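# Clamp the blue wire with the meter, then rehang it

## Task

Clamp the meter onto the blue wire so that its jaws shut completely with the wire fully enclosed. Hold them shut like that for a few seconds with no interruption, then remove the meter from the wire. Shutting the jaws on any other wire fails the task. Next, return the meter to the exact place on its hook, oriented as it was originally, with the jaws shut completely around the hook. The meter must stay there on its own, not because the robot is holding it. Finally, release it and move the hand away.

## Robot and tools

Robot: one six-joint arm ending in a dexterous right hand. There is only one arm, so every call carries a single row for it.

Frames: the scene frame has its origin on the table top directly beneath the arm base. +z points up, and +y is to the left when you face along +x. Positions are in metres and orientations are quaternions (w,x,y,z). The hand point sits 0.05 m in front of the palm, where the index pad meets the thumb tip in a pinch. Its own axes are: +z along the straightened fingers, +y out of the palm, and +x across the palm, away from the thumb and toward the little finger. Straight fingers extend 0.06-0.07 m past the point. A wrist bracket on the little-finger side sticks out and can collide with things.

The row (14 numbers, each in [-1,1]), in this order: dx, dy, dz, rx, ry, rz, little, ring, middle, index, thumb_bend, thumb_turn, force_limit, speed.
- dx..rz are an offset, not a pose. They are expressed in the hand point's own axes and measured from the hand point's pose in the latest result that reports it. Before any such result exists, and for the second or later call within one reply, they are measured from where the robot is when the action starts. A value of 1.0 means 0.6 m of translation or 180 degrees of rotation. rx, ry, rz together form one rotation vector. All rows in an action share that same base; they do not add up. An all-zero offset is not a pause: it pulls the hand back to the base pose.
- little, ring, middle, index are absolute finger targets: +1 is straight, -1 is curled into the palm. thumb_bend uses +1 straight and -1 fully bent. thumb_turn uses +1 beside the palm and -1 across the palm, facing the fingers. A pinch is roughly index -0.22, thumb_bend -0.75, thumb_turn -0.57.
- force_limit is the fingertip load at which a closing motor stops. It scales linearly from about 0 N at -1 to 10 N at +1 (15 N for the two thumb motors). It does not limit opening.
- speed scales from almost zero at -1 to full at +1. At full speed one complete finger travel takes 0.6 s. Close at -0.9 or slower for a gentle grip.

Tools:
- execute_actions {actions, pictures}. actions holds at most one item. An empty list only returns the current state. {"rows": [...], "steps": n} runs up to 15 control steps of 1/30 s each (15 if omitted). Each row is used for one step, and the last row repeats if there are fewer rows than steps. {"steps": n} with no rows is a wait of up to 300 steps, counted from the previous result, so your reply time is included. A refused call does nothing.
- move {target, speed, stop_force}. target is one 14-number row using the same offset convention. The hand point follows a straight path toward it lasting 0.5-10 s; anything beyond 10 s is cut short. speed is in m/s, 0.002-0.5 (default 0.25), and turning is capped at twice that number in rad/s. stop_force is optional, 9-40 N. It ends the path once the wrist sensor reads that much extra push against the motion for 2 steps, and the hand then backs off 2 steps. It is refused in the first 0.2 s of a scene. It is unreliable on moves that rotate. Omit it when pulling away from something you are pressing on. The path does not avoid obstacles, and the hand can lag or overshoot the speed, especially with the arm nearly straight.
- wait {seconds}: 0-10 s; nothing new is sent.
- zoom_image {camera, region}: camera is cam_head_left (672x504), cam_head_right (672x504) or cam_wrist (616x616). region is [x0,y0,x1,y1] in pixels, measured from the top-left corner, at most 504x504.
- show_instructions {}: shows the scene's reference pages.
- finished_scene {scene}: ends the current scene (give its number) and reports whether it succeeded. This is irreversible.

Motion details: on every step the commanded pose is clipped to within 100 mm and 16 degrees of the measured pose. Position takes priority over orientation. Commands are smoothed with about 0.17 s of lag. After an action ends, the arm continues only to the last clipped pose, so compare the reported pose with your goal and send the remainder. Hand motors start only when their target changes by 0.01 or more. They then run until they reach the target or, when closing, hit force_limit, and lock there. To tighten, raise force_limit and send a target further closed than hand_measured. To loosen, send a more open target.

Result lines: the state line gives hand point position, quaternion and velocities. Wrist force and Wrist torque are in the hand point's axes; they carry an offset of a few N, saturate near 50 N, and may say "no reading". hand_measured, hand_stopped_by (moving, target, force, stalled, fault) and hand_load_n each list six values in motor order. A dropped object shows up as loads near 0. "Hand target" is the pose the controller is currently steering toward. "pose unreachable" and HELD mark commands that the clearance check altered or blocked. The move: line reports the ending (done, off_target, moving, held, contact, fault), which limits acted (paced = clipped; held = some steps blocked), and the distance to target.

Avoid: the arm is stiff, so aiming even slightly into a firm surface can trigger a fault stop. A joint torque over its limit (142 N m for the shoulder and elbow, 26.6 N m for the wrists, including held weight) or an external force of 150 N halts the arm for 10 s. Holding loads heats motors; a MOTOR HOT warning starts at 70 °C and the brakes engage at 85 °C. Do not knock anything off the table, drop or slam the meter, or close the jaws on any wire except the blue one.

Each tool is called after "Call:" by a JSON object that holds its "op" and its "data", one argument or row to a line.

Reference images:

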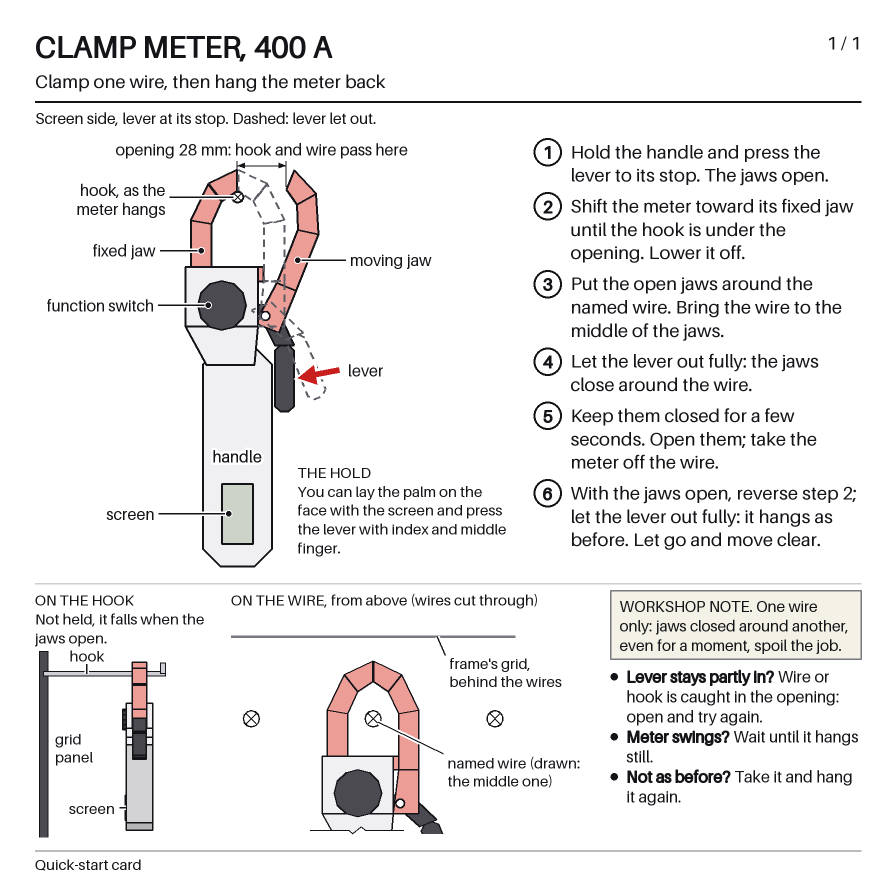

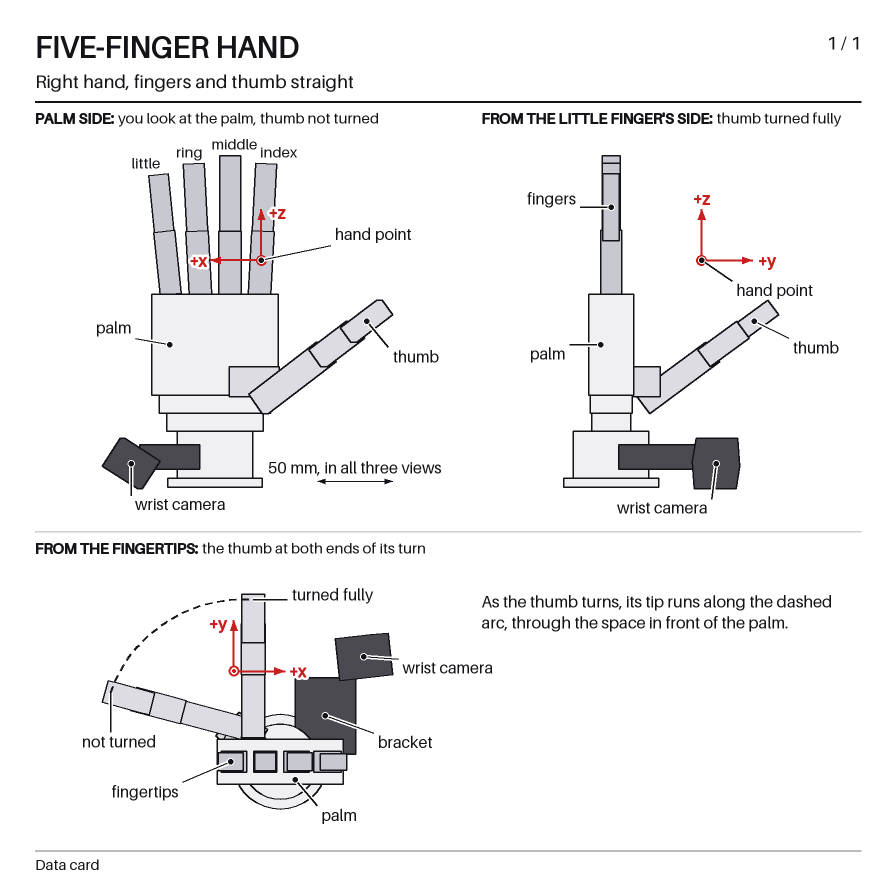

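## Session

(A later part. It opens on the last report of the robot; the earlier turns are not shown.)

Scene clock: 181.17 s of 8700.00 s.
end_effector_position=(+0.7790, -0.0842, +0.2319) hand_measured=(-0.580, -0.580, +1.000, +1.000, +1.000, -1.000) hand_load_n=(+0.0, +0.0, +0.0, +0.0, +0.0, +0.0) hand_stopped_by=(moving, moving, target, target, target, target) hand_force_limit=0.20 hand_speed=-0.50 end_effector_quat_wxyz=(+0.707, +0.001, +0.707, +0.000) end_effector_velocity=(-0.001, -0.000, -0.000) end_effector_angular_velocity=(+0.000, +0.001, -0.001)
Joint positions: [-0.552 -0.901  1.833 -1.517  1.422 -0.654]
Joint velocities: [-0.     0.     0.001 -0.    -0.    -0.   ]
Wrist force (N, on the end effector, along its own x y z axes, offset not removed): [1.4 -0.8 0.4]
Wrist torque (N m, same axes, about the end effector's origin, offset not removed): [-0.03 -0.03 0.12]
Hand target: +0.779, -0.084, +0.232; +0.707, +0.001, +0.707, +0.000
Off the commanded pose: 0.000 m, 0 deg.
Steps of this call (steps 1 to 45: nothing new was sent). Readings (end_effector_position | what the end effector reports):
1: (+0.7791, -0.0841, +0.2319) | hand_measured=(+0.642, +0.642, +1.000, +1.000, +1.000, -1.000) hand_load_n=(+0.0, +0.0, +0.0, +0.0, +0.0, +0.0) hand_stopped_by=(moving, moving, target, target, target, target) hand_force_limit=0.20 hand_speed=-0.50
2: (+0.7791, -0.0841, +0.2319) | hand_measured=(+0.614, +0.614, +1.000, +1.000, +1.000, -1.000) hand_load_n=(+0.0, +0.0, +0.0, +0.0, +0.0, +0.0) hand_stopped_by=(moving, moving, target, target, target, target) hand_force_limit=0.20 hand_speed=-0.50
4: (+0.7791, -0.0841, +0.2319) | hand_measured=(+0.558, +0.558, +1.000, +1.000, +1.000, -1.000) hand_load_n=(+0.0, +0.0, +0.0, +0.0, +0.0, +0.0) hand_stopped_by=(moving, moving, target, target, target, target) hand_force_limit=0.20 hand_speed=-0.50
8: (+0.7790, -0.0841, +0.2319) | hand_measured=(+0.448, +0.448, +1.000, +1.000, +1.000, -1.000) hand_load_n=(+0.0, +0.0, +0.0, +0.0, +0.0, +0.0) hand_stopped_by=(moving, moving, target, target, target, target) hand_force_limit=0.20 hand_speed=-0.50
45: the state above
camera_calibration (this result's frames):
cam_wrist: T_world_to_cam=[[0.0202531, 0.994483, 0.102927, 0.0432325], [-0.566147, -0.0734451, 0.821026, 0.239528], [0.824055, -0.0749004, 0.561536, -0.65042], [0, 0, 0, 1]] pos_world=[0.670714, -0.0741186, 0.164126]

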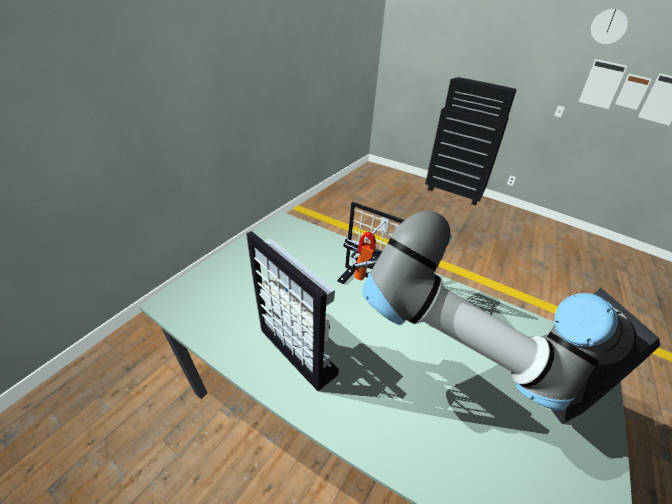

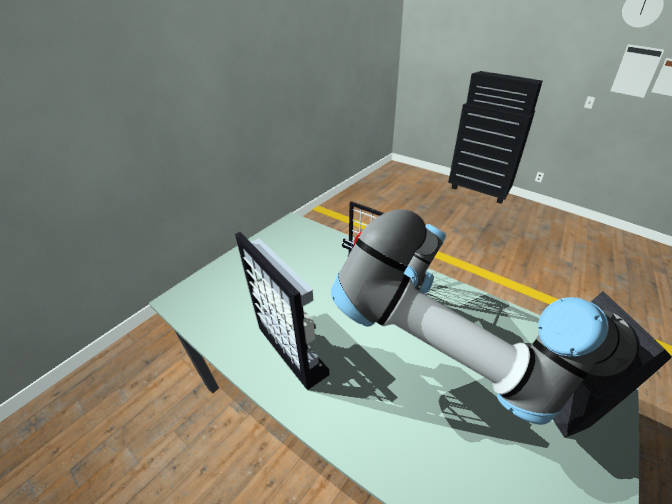

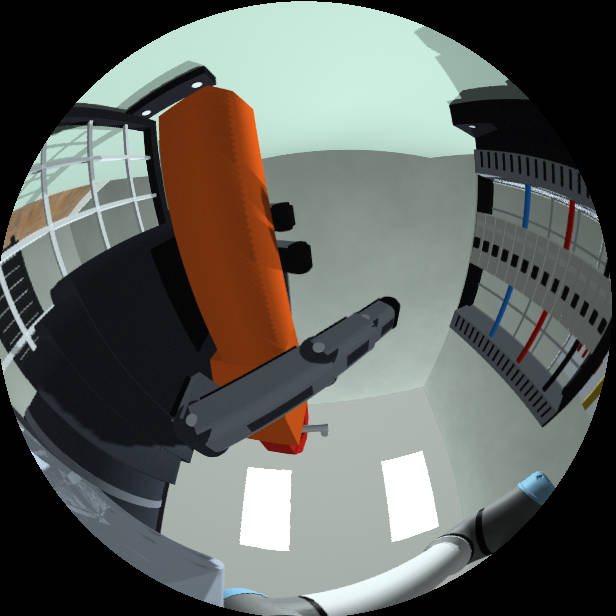

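Call:
{"op": "execute_actions", "data": {
  "actions": []
}}

Scene clock: 182.33 s of 8700.00 s.
end_effector_position=(+0.7790, -0.0842, +0.2319) hand_measured=(-0.828, -0.822, +1.000, +1.000, +1.000, -1.000) hand_load_n=(+9.5, +11.5, +0.0, +0.0, +0.0, -0.5) hand_stopped_by=(force, force, target, target, target, target) hand_force_limit=0.20 hand_speed=-0.50 end_effector_quat_wxyz=(+0.707, +0.001, +0.707, +0.000) end_effector_velocity=(+0.000, +0.000, +0.000) end_effector_angular_velocity=(-0.001, -0.001, +0.000)
Joint positions: [-0.552 -0.901  1.833 -1.517  1.422 -0.654]
Joint velocities: [-0.     0.    -0.001  0.     0.    -0.   ]
Wrist force (N, on the end effector, along its own x y z axes, offset not removed): [2.2 0.6 -1.8]
Wrist torque (N m, same axes, about the end effector's origin, offset not removed): [0.17 -0.17 0.03]
Hand target: +0.779, -0.084, +0.232; +0.707, +0.001, +0.707, +0.000
Off the commanded pose: 0.000 m, 0 deg.
Steps of this call (steps 1 to 35: nothing new was sent). Readings (end_effector_position | what the end effector reports):
1: (+0.7790, -0.0842, +0.2319) | hand_measured=(-0.608, -0.608, +1.000, +1.000, +1.000, -1.000) hand_load_n=(+0.0, +0.0, +0.0, +0.0, +0.0, +0.0) hand_stopped_by=(moving, moving, target, target, target, target) hand_force_limit=0.20 hand_speed=-0.50
2: (+0.7790, -0.0842, +0.2319) | hand_measured=(-0.636, -0.636, +1.000, +1.000, +1.000, -1.000) hand_load_n=(+0.5, +0.0, +0.0, +0.0, +0.0, -0.5) hand_stopped_by=(moving, moving, target, target, target, target) hand_force_limit=0.20 hand_speed=-0.50
4: (+0.7790, -0.0842, +0.2319) | hand_measured=(-0.692, -0.692, +1.000, +1.000, +1.000, -1.000) hand_load_n=(+1.0, +0.0, +0.0, +0.0, +0.0, -0.5) hand_stopped_by=(moving, moving, target, target, target, target) hand_force_limit=0.20 hand_speed=-0.50
8: (+0.7790, -0.0842, +0.2319) | hand_measured=(-0.802, -0.802, +1.000, +1.000, +1.000, -1.000) hand_load_n=(+2.5, +5.5, +0.0, +0.0, +0.0, -0.5) hand_stopped_by=(moving, moving, target, target, target, target) hand_force_limit=0.20 hand_speed=-0.50
35: the state above
camera_calibration (this result's frames):
cam_wrist: T_world_to_cam=[[0.0202522, 0.994483, 0.102928, 0.0432334], [-0.566137, -0.0734471, 0.821033, 0.23952], [0.824062, -0.0748991, 0.561526, -0.650419], [0, 0, 0, 1]] pos_world=[0.670711, -0.0741186, 0.164123]

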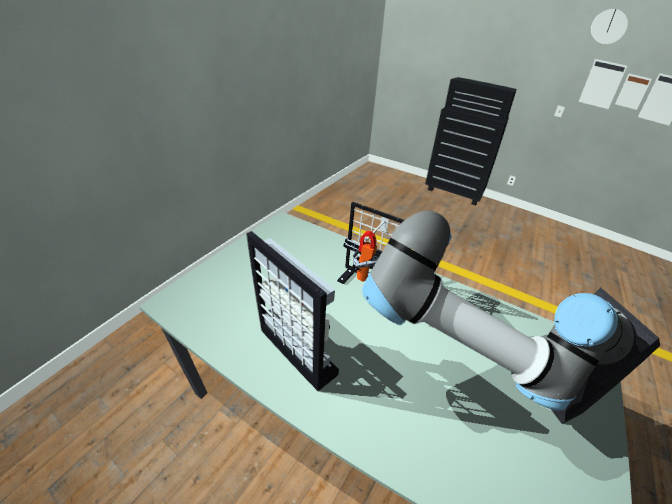

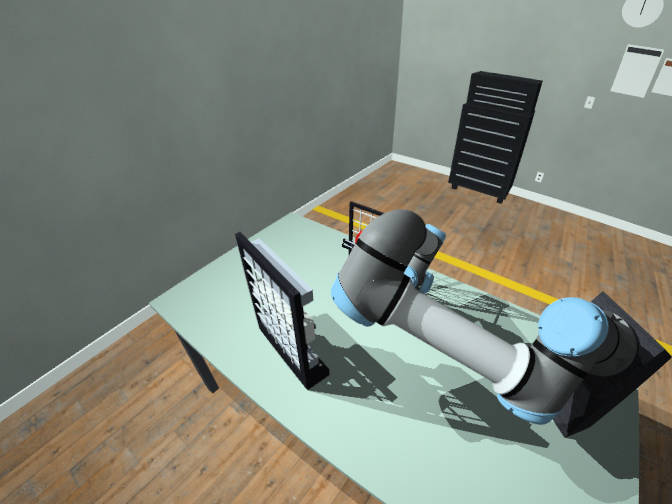

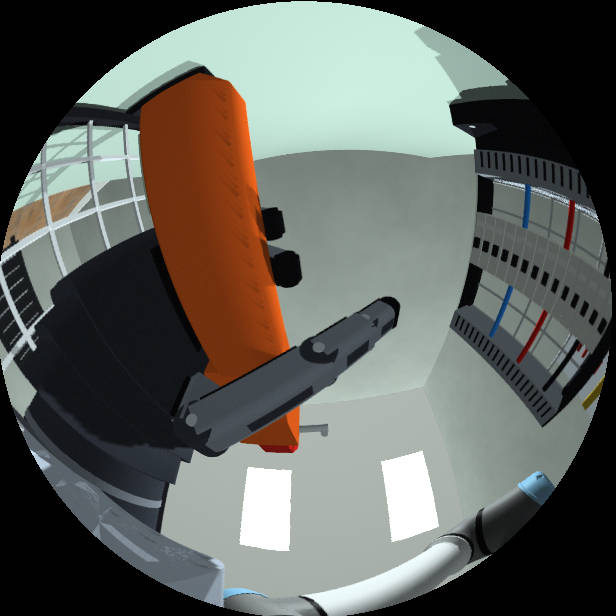

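Call:
{"op": "zoom_image", "data": {
  "camera": "cam_wrist",
  "region": [130, 60, 400, 470]
}}

Call:
{"op": "zoom_image", "data": {
  "camera": "cam_head_left",
  "region": [330, 210, 410, 300]
}}

Region (130, 60, 400, 470) of cam_wrist's 616x616 image, scaled by 1.229, with more detail than that image has; it fills the left 332 columns of this view, and the rest is white.

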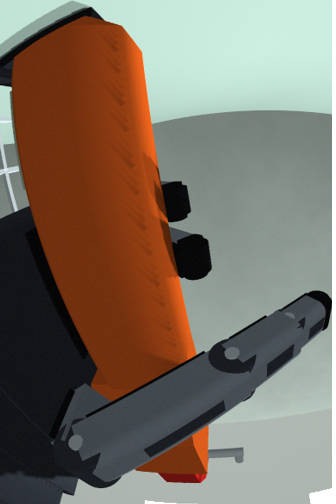

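Region (330, 210, 410, 300) of cam_head_left's 672x504 image, scaled by 5.600, with more detail than that image has.

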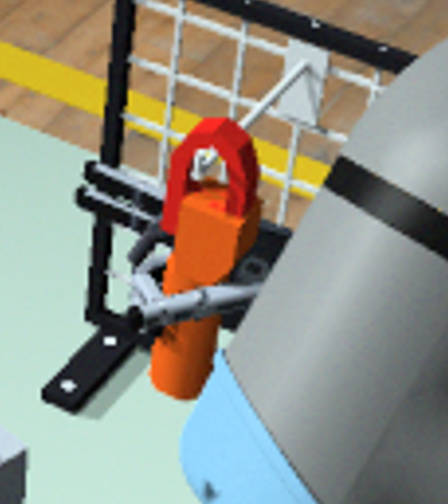

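Call:
{"op": "move", "data": {
  "target": [0,0,0.011,0,0,0,0.2,0.2,1,1,1,-1,0.2,-0.5],
  "speed": 0.01
}}

Scene clock: 200.80 s of 8700.00 s.
end_effector_position=(+0.7856, -0.0842, +0.2319) hand_measured=(+0.200, +0.200, +1.000, +1.000, +1.000, -1.000) hand_load_n=(+0.0, +0.0, +0.0, +0.0, +0.0, -0.5) hand_stopped_by=(target, target, target, target, target, target) hand_force_limit=0.20 hand_speed=-0.50 end_effector_quat_wxyz=(+0.707, +0.001, +0.707, +0.000) end_effector_velocity=(-0.000, -0.000, -0.000) end_effector_angular_velocity=(-0.000, +0.000, -0.001)
Joint positions: [-0.55  -0.9    1.815 -1.5    1.423 -0.655]
Joint velocities: [ 0.    -0.     0.001  0.     0.    -0.001]
Wrist force (N, on the end effector, along its own x y z axes, offset not removed): [1.9 -0.3 -0.5]
Wrist torque (N m, same axes, about the end effector's origin, offset not removed): [0.08 -0.13 -0.01]
Hand target: +0.786, -0.084, +0.232; +0.707, +0.001, +0.707, +0.000
Off the commanded pose: 0.000 m, 0 deg.
After step 90, 13.97 s passed at rest.
move: done
camera_calibration (this result's frames):
cam_wrist: T_world_to_cam=[[0.020253, 0.994483, 0.102925, 0.0431031], [-0.566134, -0.0734441, 0.821035, 0.243258], [0.824064, -0.0748976, 0.561523, -0.655853], [0, 0, 0, 1]] pos_world=[0.677309, -0.0741212, 0.164117]

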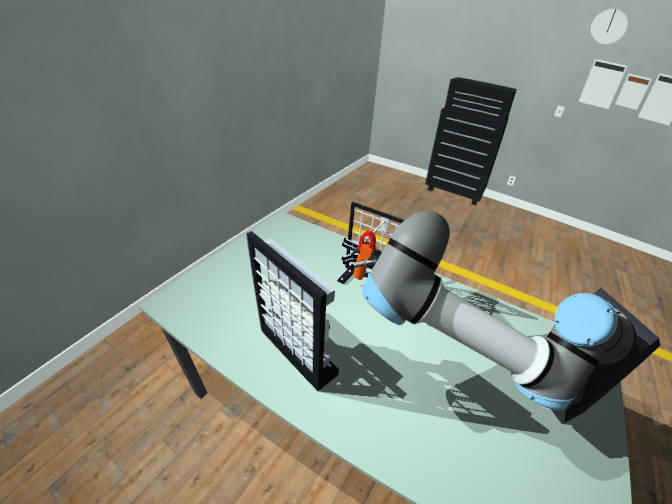

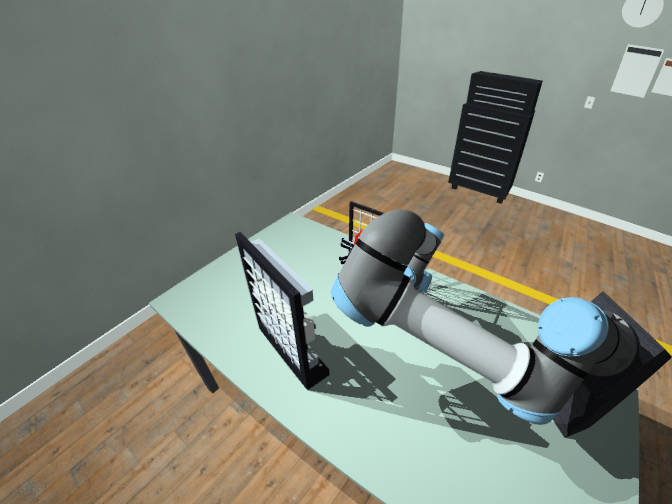

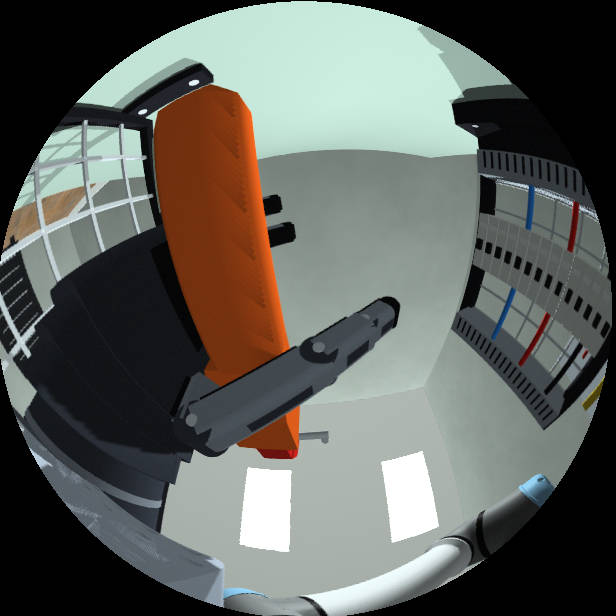

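Call:
{"op": "zoom_image", "data": {
  "camera": "cam_head_left",
  "region": [330, 210, 410, 300]
}}

Call:
{"op": "zoom_image", "data": {
  "camera": "cam_wrist",
  "region": [130, 60, 400, 470]
}}

Region (330, 210, 410, 300) of cam_head_left's 672x504 image, scaled by 5.600, with more detail than that image has.

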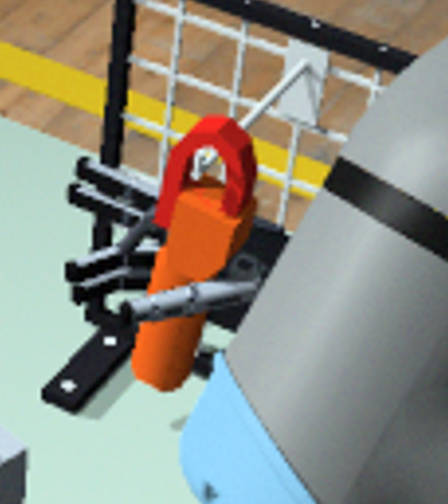

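Region (130, 60, 400, 470) of cam_wrist's 616x616 image, scaled by 1.229, with more detail than that image has; it fills the left 332 columns of this view, and the rest is white.

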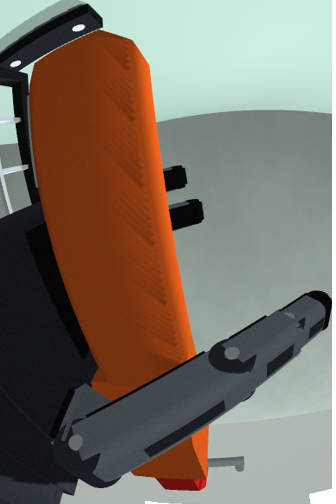

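Call:
{"op": "execute_actions", "data": {
  "actions": [
    {"rows": [[0,0,0,0,0,0,-1,-1,1,1,1,-1,0.2,-0.5]], "steps": 15}
  ],
  "pictures": false
}}

Call:
{"op": "wait", "data": {
  "seconds": 1.3
}}

Scene clock: 209.07 s of 8700.00 s.
end_effector_position=(+0.7856, -0.0842, +0.2319) hand_measured=(-0.130, -0.130, +1.000, +1.000, +1.000, -1.000) hand_load_n=(+0.0, +0.0, +0.0, +0.0, +0.0, -0.5) hand_stopped_by=(moving, moving, target, target, target, target) hand_force_limit=0.20 hand_speed=-0.50 end_effector_quat_wxyz=(+0.707, +0.001, +0.707, +0.000) end_effector_velocity=(-0.000, +0.000, -0.000) end_effector_angular_velocity=(+0.000, +0.000, +0.000)
Joint positions: [-0.55  -0.9    1.815 -1.5    1.423 -0.655]
Joint velocities: [ 0.  0.  0. -0. -0.  0.]
Wrist force (N, on the end effector, along its own x y z axes, offset not removed): [2.4 -1.6 -1.2]
Wrist torque (N m, same axes, about the end effector's origin, offset not removed): [-0.13 -0.15 0.09]
Hand target: +0.786, -0.084, +0.232; +0.707, +0.001, +0.707, +0.000
Off the commanded pose: 0.000 m, 0 deg.
Steps of this call (steps 1 to 90: nothing new was sent; then 4.77 s passed at rest; steps 91 to 105: all 15 steps of this action). Readings (end_effector_position | what the end effector reports):
91: (+0.7856, -0.0842, +0.2319) | hand_measured=(+0.200, +0.200, +1.000, +1.000, +1.000, -1.000) hand_load_n=(+0.0, +0.0, +0.0, +0.0, +0.0, -0.5) hand_stopped_by=(moving, moving, target, target, target, target) hand_force_limit=0.20 hand_speed=-0.50
92: (+0.7856, -0.0842, +0.2319) | hand_measured=(+0.200, +0.200, +1.000, +1.000, +1.000, -1.000) hand_load_n=(+0.0, +0.0, +0.0, +0.0, +0.0, -0.5) hand_stopped_by=(moving, moving, target, target, target, target) hand_force_limit=0.20 hand_speed=-0.50
94: (+0.7856, -0.0842, +0.2319) | hand_measured=(+0.174, +0.174, +1.000, +1.000, +1.000, -1.000) hand_load_n=(+0.0, +0.0, +0.0, +0.0, +0.0, -0.5) hand_stopped_by=(moving, moving, target, target, target, target) hand_force_limit=0.20 hand_speed=-0.50
98: (+0.7856, -0.0842, +0.2319) | hand_measured=(+0.064, +0.064, +1.000, +1.000, +1.000, -1.000) hand_load_n=(+0.0, +0.0, +0.0, +0.0, +0.0, -0.5) hand_stopped_by=(moving, moving, target, target, target, target) hand_force_limit=0.20 hand_speed=-0.50
105: the state above

Scene clock: 210.37 s of 8700.00 s.
end_effector_position=(+0.7856, -0.0842, +0.2319) hand_measured=(-0.766, -0.790, +1.000, +1.000, +1.000, -1.000) hand_load_n=(+6.5, +11.5, +0.0, +0.0, +0.0, -0.5) hand_stopped_by=(force, force, target, target, target, target) hand_force_limit=0.20 hand_speed=-0.50 end_effector_quat_wxyz=(+0.707, +0.001, +0.707, +0.000) end_effector_velocity=(-0.000, +0.000, -0.000) end_effector_angular_velocity=(-0.001, +0.001, -0.000)
Joint positions: [-0.55  -0.9    1.815 -1.5    1.423 -0.655]
Joint velocities: [ 0.     0.     0.001 -0.    -0.    -0.001]
Wrist force (N, on the end effector, along its own x y z axes, offset not removed): [2.1 -2.0 -1.4]
Wrist torque (N m, same axes, about the end effector's origin, offset not removed): [-0.16 -0.09 -0.04]
Hand target: +0.786, -0.084, +0.232; +0.707, +0.001, +0.707, +0.000
Off the commanded pose: 0.000 m, 0 deg.
Steps of this call (steps 1 to 39: nothing new was sent). Readings (end_effector_position | what the end effector reports):
1: (+0.7856, -0.0842, +0.2319) | hand_measured=(-0.158, -0.158, +1.000, +1.000, +1.000, -1.000) hand_load_n=(+0.0, +0.0, +0.0, +0.0, +0.0, -0.5) hand_stopped_by=(moving, moving, target, target, target, target) hand_force_limit=0.20 hand_speed=-0.50
2: (+0.7856, -0.0842, +0.2319) | hand_measured=(-0.186, -0.186, +1.000, +1.000, +1.000, -1.000) hand_load_n=(+0.0, +0.0, +0.0, +0.0, +0.0, -0.5) hand_stopped_by=(moving, moving, target, target, target, target) hand_force_limit=0.20 hand_speed=-0.50
4: (+0.7856, -0.0842, +0.2319) | hand_measured=(-0.242, -0.242, +1.000, +1.000, +1.000, -1.000) hand_load_n=(+0.0, +0.0, +0.0, +0.0, +0.0, -0.5) hand_stopped_by=(moving, moving, target, target, target, target) hand_force_limit=0.20 hand_speed=-0.50
8: (+0.7856, -0.0842, +0.2319) | hand_measured=(-0.352, -0.352, +1.000, +1.000, +1.000, -1.000) hand_load_n=(+0.0, +0.0, +0.0, +0.0, +0.0, -0.5) hand_stopped_by=(moving, moving, target, target, target, target) hand_force_limit=0.20 hand_speed=-0.50
39: the state above
camera_calibration (this result's frames):
cam_wrist: T_world_to_cam=[[0.0202553, 0.994482, 0.102929, 0.043101], [-0.566128, -0.0734467, 0.821039, 0.243257], [0.824068, -0.0749012, 0.561517, -0.655851], [0, 0, 0, 1]] pos_world=[0.677308, -0.0741208, 0.164111]

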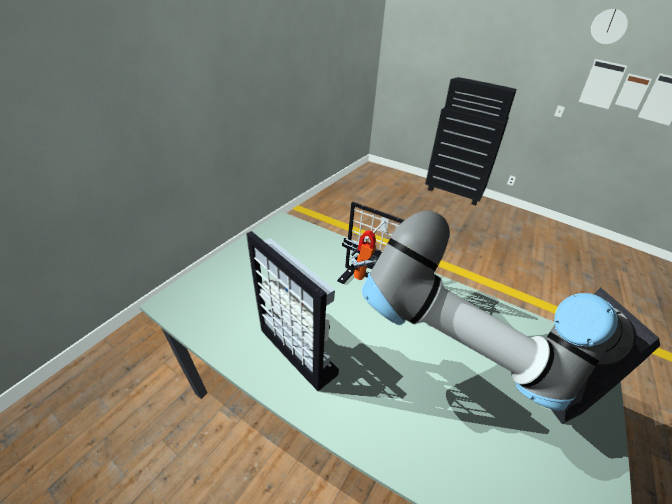

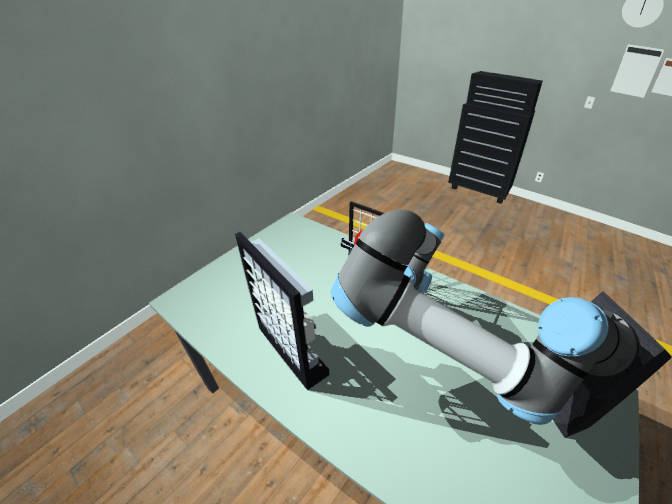

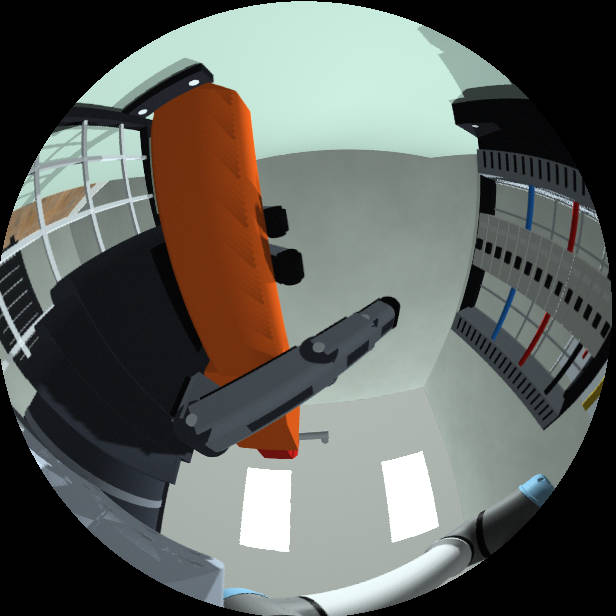

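Call:
{"op": "execute_actions", "data": {
  "actions": [
    {"rows": [[0,0,0,0,0,0,-1,-1,1,1,-1,-1,0.0,-0.5]], "steps": 15}
  ],
  "pictures": false
}}

Call:
{"op": "wait", "data": {
  "seconds": 1.5
}}

Scene clock: 213.70 s of 8700.00 s.
end_effector_position=(+0.7856, -0.0842, +0.2319) hand_measured=(-0.766, -0.790, +1.000, +1.000, +0.796, -1.000) hand_load_n=(+6.5, +11.5, +0.0, +0.0, +4.0, -2.0) hand_stopped_by=(force, force, target, target, moving, target) hand_force_limit=0.00 hand_speed=-0.50 end_effector_quat_wxyz=(+0.707, +0.001, +0.707, +0.000) end_effector_velocity=(-0.001, -0.000, -0.000) end_effector_angular_velocity=(+0.001, +0.000, -0.001)
Joint positions: [-0.55  -0.9    1.815 -1.5    1.423 -0.655]
Joint velocities: [0.    0.    0.001 0.    0.    0.001]
Wrist force (N, on the end effector, along its own x y z axes, offset not removed): [1.9 -0.3 -3.6]
Wrist torque (N m, same axes, about the end effector's origin, offset not removed): [0.08 -0.39 0.06]
Hand target: +0.786, -0.084, +0.232; +0.707, +0.001, +0.707, +0.000
Off the commanded pose: 0.000 m, 0 deg.
Steps of this call (steps 1 to 85: nothing new was sent; steps 86 to 100: all 15 steps of this action). Readings (end_effector_position | what the end effector reports):
86: (+0.7856, -0.0842, +0.2319) | hand_measured=(-0.766, -0.790, +1.000, +1.000, +1.000, -1.000) hand_load_n=(+6.5, +11.5, +0.0, +0.0, +0.0, -0.5) hand_stopped_by=(force, force, target, target, moving, target) hand_force_limit=0.00 hand_speed=-0.50
87: (+0.7856, -0.0842, +0.2319) | hand_measured=(-0.766, -0.790, +1.000, +1.000, +1.000, -1.000) hand_load_n=(+6.5, +11.5, +0.0, +0.0, +0.0, -0.5) hand_stopped_by=(force, force, target, target, moving, target) hand_force_limit=0.00 hand_speed=-0.50
89: (+0.7856, -0.0842, +0.2319) | hand_measured=(-0.766, -0.790, +1.000, +1.000, +0.984, -1.000) hand_load_n=(+7.0, +11.5, +0.0, +0.0, +0.5, -0.5) hand_stopped_by=(force, force, target, target, moving, target) hand_force_limit=0.00 hand_speed=-0.50
93: (+0.7856, -0.0842, +0.2319) | hand_measured=(-0.766, -0.790, +1.000, +1.000, +0.916, -1.000) hand_load_n=(+7.0, +11.5, +0.0, +0.0, +1.5, -1.0) hand_stopped_by=(force, force, target, target, moving, target) hand_force_limit=0.00 hand_speed=-0.50
100: the state above

Scene clock: 215.20 s of 8700.00 s.
end_effector_position=(+0.7856, -0.0842, +0.2319) hand_measured=(-0.766, -0.790, +1.000, +1.000, +0.646, -1.000) hand_load_n=(+6.5, +11.5, +0.0, +0.0, +7.5, -4.5) hand_stopped_by=(force, force, target, target, force, target) hand_force_limit=0.00 hand_speed=-0.50 end_effector_quat_wxyz=(+0.707, +0.001, +0.707, +0.000) end_effector_velocity=(+0.000, -0.000, +0.000) end_effector_angular_velocity=(+0.001, -0.000, -0.001)
Joint positions: [-0.55  -0.9    1.815 -1.5    1.423 -0.655]
Joint velocities: [-0.     0.    -0.     0.     0.     0.001]
Wrist force (N, on the end effector, along its own x y z axes, offset not removed): [-0.4 -0.9 -5.1]
Wrist torque (N m, same axes, about the end effector's origin, offset not removed): [-0.01 -0.71 -0.15]
Hand target: +0.786, -0.084, +0.232; +0.707, +0.001, +0.707, +0.000
Off the commanded pose: 0.000 m, 0 deg.
Steps of this call (steps 1 to 45: nothing new was sent). Readings (end_effector_position | what the end effector reports):
1: (+0.7856, -0.0842, +0.2319) | hand_measured=(-0.766, -0.790, +1.000, +1.000, +0.778, -1.000) hand_load_n=(+6.5, +11.5, +0.0, +0.0, +4.0, -2.5) hand_stopped_by=(force, force, target, target, moving, target) hand_force_limit=0.00 hand_speed=-0.50
2: (+0.7856, -0.0842, +0.2319) | hand_measured=(-0.766, -0.790, +1.000, +1.000, +0.762, -1.000) hand_load_n=(+6.5, +11.5, +0.0, +0.0, +4.5, -2.5) hand_stopped_by=(force, force, target, target, moving, target) hand_force_limit=0.00 hand_speed=-0.50
4: (+0.7856, -0.0842, +0.2319) | hand_measured=(-0.766, -0.790, +1.000, +1.000, +0.728, -1.000) hand_load_n=(+6.5, +11.5, +0.0, +0.0, +5.5, -3.0) hand_stopped_by=(force, force, target, target, moving, target) hand_force_limit=0.00 hand_speed=-0.50
8: (+0.7856, -0.0842, +0.2319) | hand_measured=(-0.766, -0.790, +1.000, +1.000, +0.658, -1.000) hand_load_n=(+6.5, +11.5, +0.0, +0.0, +7.5, -4.5) hand_stopped_by=(force, force, target, target, moving, target) hand_force_limit=0.00 hand_speed=-0.50
45: the state above
camera_calibration (this result's frames):
cam_wrist: T_world_to_cam=[[0.0202761, 0.994482, 0.102929, 0.0430895], [-0.566155, -0.073433, 0.821021, 0.243278], [0.824049, -0.0749212, 0.561542, -0.655849], [0, 0, 0, 1]] pos_world=[0.677311, -0.0741241, 0.164116]

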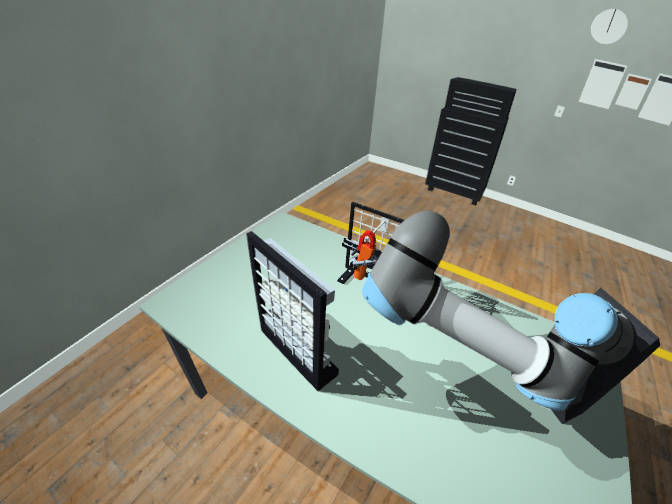

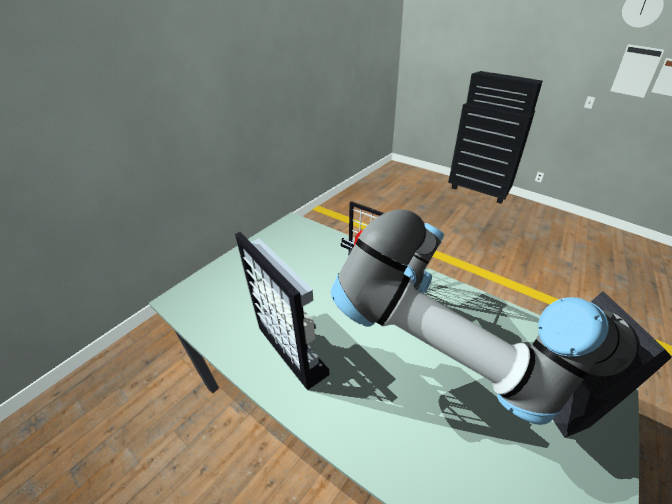

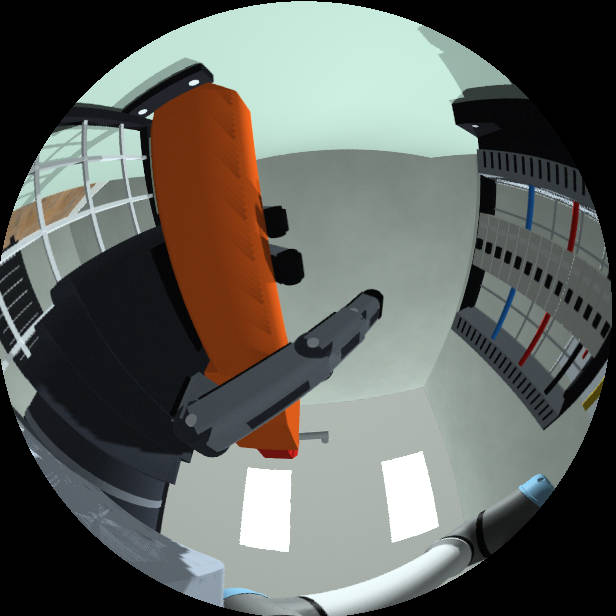

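Call:
{"op": "execute_actions", "data": {
  "actions": [
    {"rows": [[0,0,0,0,0,0,-1,-1,-1,-1,-1,-1,0.4,-0.5]], "steps": 15}
  ],
  "pictures": false
}}

Call:
{"op": "wait", "data": {
  "seconds": 2.2
}}

Scene clock: 218.30 s of 8700.00 s.
end_effector_position=(+0.7856, -0.0842, +0.2319) hand_measured=(-0.766, -0.790, +0.670, +0.670, +0.646, -1.000) hand_load_n=(+6.5, +11.5, +0.0, +0.0, +7.5, -4.5) hand_stopped_by=(force, force, moving, moving, force, target) hand_force_limit=0.40 hand_speed=-0.50 end_effector_quat_wxyz=(+0.707, +0.001, +0.707, +0.000) end_effector_velocity=(-0.000, +0.000, +0.000) end_effector_angular_velocity=(+0.001, -0.000, +0.000)
Joint positions: [-0.55  -0.9    1.815 -1.5    1.423 -0.655]
Joint velocities: [ 0.     0.     0.    -0.    -0.     0.001]
Wrist force (N, on the end effector, along its own x y z axes, offset not removed): [-2.8 0.5 -7.9]
Wrist torque (N m, same axes, about the end effector's origin, offset not removed): [0.35 -0.22 -0.20]
Hand target: +0.786, -0.084, +0.232; +0.707, +0.001, +0.707, +0.000
Off the commanded pose: 0.000 m, 0 deg.
Steps of this call (steps 1 to 78: nothing new was sent; steps 79 to 93: all 15 steps of this action). Readings (end_effector_position | what the end effector reports):
79: (+0.7856, -0.0842, +0.2319) | hand_measured=(-0.766, -0.790, +1.000, +1.000, +0.646, -1.000) hand_load_n=(+6.5, +11.5, +0.0, +0.0, +7.5, -4.5) hand_stopped_by=(force, force, moving, moving, force, target) hand_force_limit=0.40 hand_speed=-0.50
80: (+0.7856, -0.0842, +0.2319) | hand_measured=(-0.766, -0.790, +1.000, +1.000, +0.646, -1.000) hand_load_n=(+6.5, +11.5, +0.0, +0.0, +7.5, -4.5) hand_stopped_by=(force, force, moving, moving, force, target) hand_force_limit=0.40 hand_speed=-0.50
82: (+0.7856, -0.0842, +0.2319) | hand_measured=(-0.766, -0.790, +0.974, +0.974, +0.646, -1.000) hand_load_n=(+6.5, +11.5, +0.0, +0.0, +7.5, -4.5) hand_stopped_by=(force, force, moving, moving, force, target) hand_force_limit=0.40 hand_speed=-0.50
86: (+0.7856, -0.0842, +0.2319) | hand_measured=(-0.766, -0.790, +0.864, +0.864, +0.646, -1.000) hand_load_n=(+6.5, +11.5, +0.0, +0.0, +7.5, -4.5) hand_stopped_by=(force, force, moving, moving, force, target) hand_force_limit=0.40 hand_speed=-0.50
93: the state above

Scene clock: 220.50 s of 8700.00 s.
end_effector_position=(+0.7856, -0.0842, +0.2319) hand_measured=(-0.766, -0.790, -0.634, -0.688, +0.646, -1.000) hand_load_n=(+5.0, +9.5, +3.5, +11.0, +7.0, -4.0) hand_stopped_by=(force, force, force, force, force, target) hand_force_limit=0.40 hand_speed=-0.50 end_effector_quat_wxyz=(+0.707, +0.001, +0.707, +0.000) end_effector_velocity=(+0.000, +0.000, +0.000) end_effector_angular_velocity=(-0.001, -0.001, +0.000)
Joint positions: [-0.55  -0.9    1.815 -1.5    1.423 -0.655]
Joint velocities: [-0.    -0.    -0.    -0.001  0.    -0.001]
Wrist force (N, on the end effector, along its own x y z axes, offset not removed): [0.2 -1.6 -0.2]
Wrist torque (N m, same axes, about the end effector's origin, offset not removed): [-0.18 -0.06 -0.07]
Hand target: +0.786, -0.084, +0.232; +0.707, +0.001, +0.707, +0.000
Off the commanded pose: 0.000 m, 0 deg.
Steps of this call (steps 1 to 66: nothing new was sent). Readings (end_effector_position | what the end effector reports):
1: (+0.7856, -0.0842, +0.2319) | hand_measured=(-0.766, -0.790, +0.642, +0.642, +0.646, -1.000) hand_load_n=(+6.5, +11.5, +0.0, +0.0, +7.5, -4.5) hand_stopped_by=(force, force, moving, moving, force, target) hand_force_limit=0.40 hand_speed=-0.50
2: (+0.7856, -0.0842, +0.2319) | hand_measured=(-0.766, -0.790, +0.614, +0.614, +0.646, -1.000) hand_load_n=(+6.5, +11.5, +0.0, +0.0, +7.5, -4.5) hand_stopped_by=(force, force, moving, moving, force, target) hand_force_limit=0.40 hand_speed=-0.50
4: (+0.7856, -0.0842, +0.2319) | hand_measured=(-0.766, -0.790, +0.558, +0.558, +0.646, -1.000) hand_load_n=(+6.5, +11.5, +0.0, +0.0, +7.5, -4.5) hand_stopped_by=(force, force, moving, moving, force, target) hand_force_limit=0.40 hand_speed=-0.50
8: (+0.7856, -0.0842, +0.2319) | hand_measured=(-0.766, -0.790, +0.448, +0.448, +0.646, -1.000) hand_load_n=(+6.5, +11.5, +0.0, +0.0, +7.5, -4.5) hand_stopped_by=(force, force, moving, moving, force, target) hand_force_limit=0.40 hand_speed=-0.50
66: the state above
camera_calibration (this result's frames):
cam_wrist: T_world_to_cam=[[0.0202778, 0.994482, 0.102929, 0.0430888], [-0.566158, -0.0734317, 0.82102, 0.243279], [0.824048, -0.0749226, 0.561544, -0.655849], [0, 0, 0, 1]] pos_world=[0.677311, -0.0741245, 0.164116]

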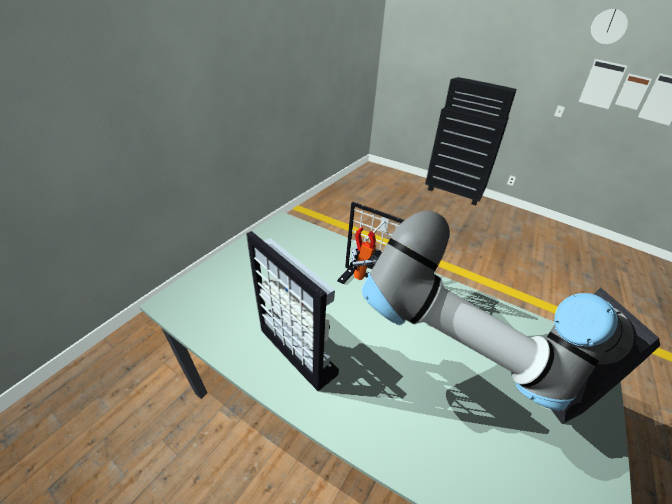

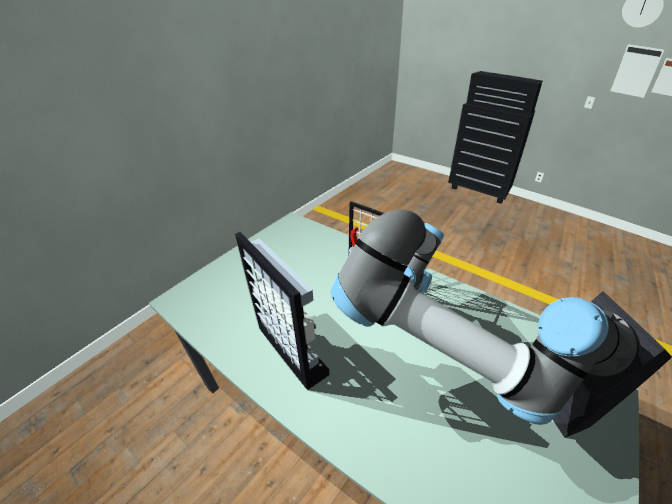

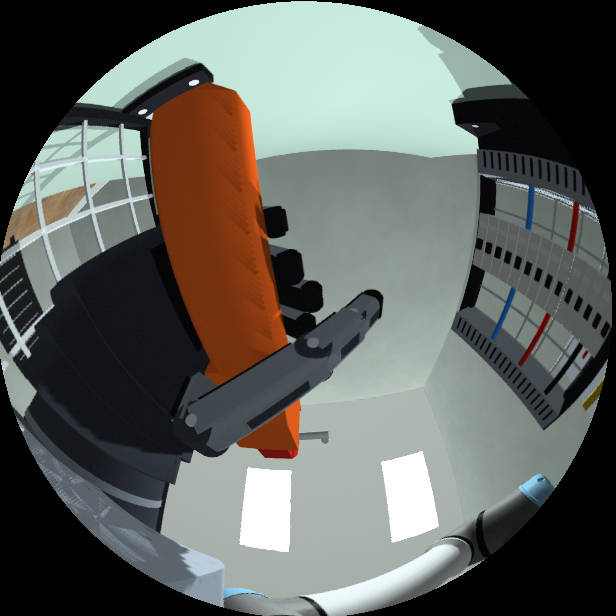

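Call:
{"op": "zoom_image", "data": {
  "camera": "cam_head_left",
  "region": [330, 210, 410, 300]
}}

Call:
{"op": "zoom_image", "data": {
  "camera": "cam_head_right",
  "region": [330, 200, 400, 280]
}}

Region (330, 210, 410, 300) of cam_head_left's 672x504 image, scaled by 5.600, with more detail than that image has.

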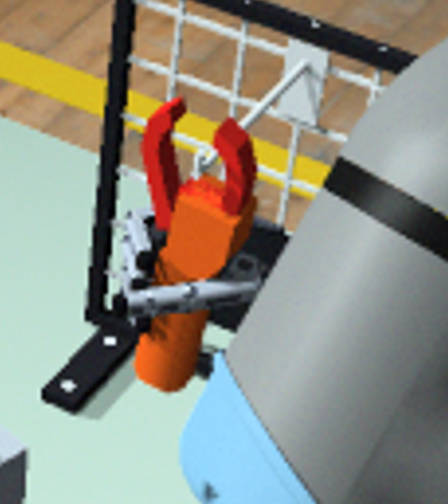

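Region (330, 200, 400, 280) of cam_head_right's 672x504 image, scaled by 6.300, with more detail than that image has; it fills the left 441 columns of this view, and the rest is white.

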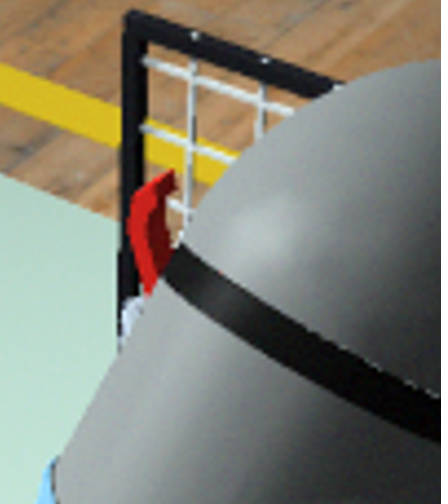

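Call:
{"op": "execute_actions", "data": {
  "actions": [
    {"rows": [[0,0,0,0,0,0,-1,-1,-0.95,-1,-1,-1,0.5,-0.7]], "steps": 15}
  ],
  "pictures": false
}}

Scene clock: 230.63 s of 8700.00 s.
end_effector_position=(+0.7856, -0.0842, +0.2319) hand_measured=(-0.766, -0.790, -0.662, -0.688, +0.646, -1.000) hand_load_n=(+4.5, +9.5, +9.0, +7.5, +7.0, -4.0) hand_stopped_by=(force, force, force, force, force, target) hand_force_limit=0.50 hand_speed=-0.70 end_effector_quat_wxyz=(+0.707, +0.001, +0.707, +0.000) end_effector_velocity=(-0.000, -0.000, -0.000) end_effector_angular_velocity=(+0.001, +0.001, -0.001)
Joint positions: [-0.55  -0.9    1.815 -1.5    1.423 -0.655]
Joint velocities: [-0.    -0.     0.001  0.     0.     0.   ]
Wrist force (N, on the end effector, along its own x y z axes, offset not removed): [1.5 0.3 0.0]
Wrist torque (N m, same axes, about the end effector's origin, offset not removed): [0.04 -0.17 0.04]
Hand target: +0.786, -0.084, +0.232; +0.707, +0.001, +0.707, +0.000
Off the commanded pose: 0.000 m, 0 deg.
Steps of this call (steps 1 to 90: nothing new was sent; then 6.63 s passed at rest; steps 91 to 105: all 15 steps of this action). Readings (end_effector_position | what the end effector reports):
91: (+0.7856, -0.0842, +0.2319) | hand_measured=(-0.766, -0.790, -0.634, -0.688, +0.646, -1.000) hand_load_n=(+5.0, +9.5, +3.5, +11.0, +7.0, -4.0) hand_stopped_by=(force, force, moving, force, force, target) hand_force_limit=0.50 hand_speed=-0.70
92: (+0.7856, -0.0842, +0.2319) | hand_measured=(-0.766, -0.790, -0.634, -0.688, +0.646, -1.000) hand_load_n=(+5.0, +9.5, +3.5, +11.0, +7.0, -4.0) hand_stopped_by=(force, force, moving, force, force, target) hand_force_limit=0.50 hand_speed=-0.70
94: (+0.7856, -0.0842, +0.2319) | hand_measured=(-0.766, -0.790, -0.648, -0.688, +0.646, -1.000) hand_load_n=(+4.5, +9.5, +6.0, +9.0, +7.0, -4.0) hand_stopped_by=(force, force, moving, force, force, target) hand_force_limit=0.50 hand_speed=-0.70
98: (+0.7856, -0.0842, +0.2319) | hand_measured=(-0.766, -0.790, -0.662, -0.688, +0.646, -1.000) hand_load_n=(+4.5, +9.5, +9.0, +7.5, +7.0, -4.0) hand_stopped_by=(force, force, force, force, force, target) hand_force_limit=0.50 hand_speed=-0.70
105: the state above


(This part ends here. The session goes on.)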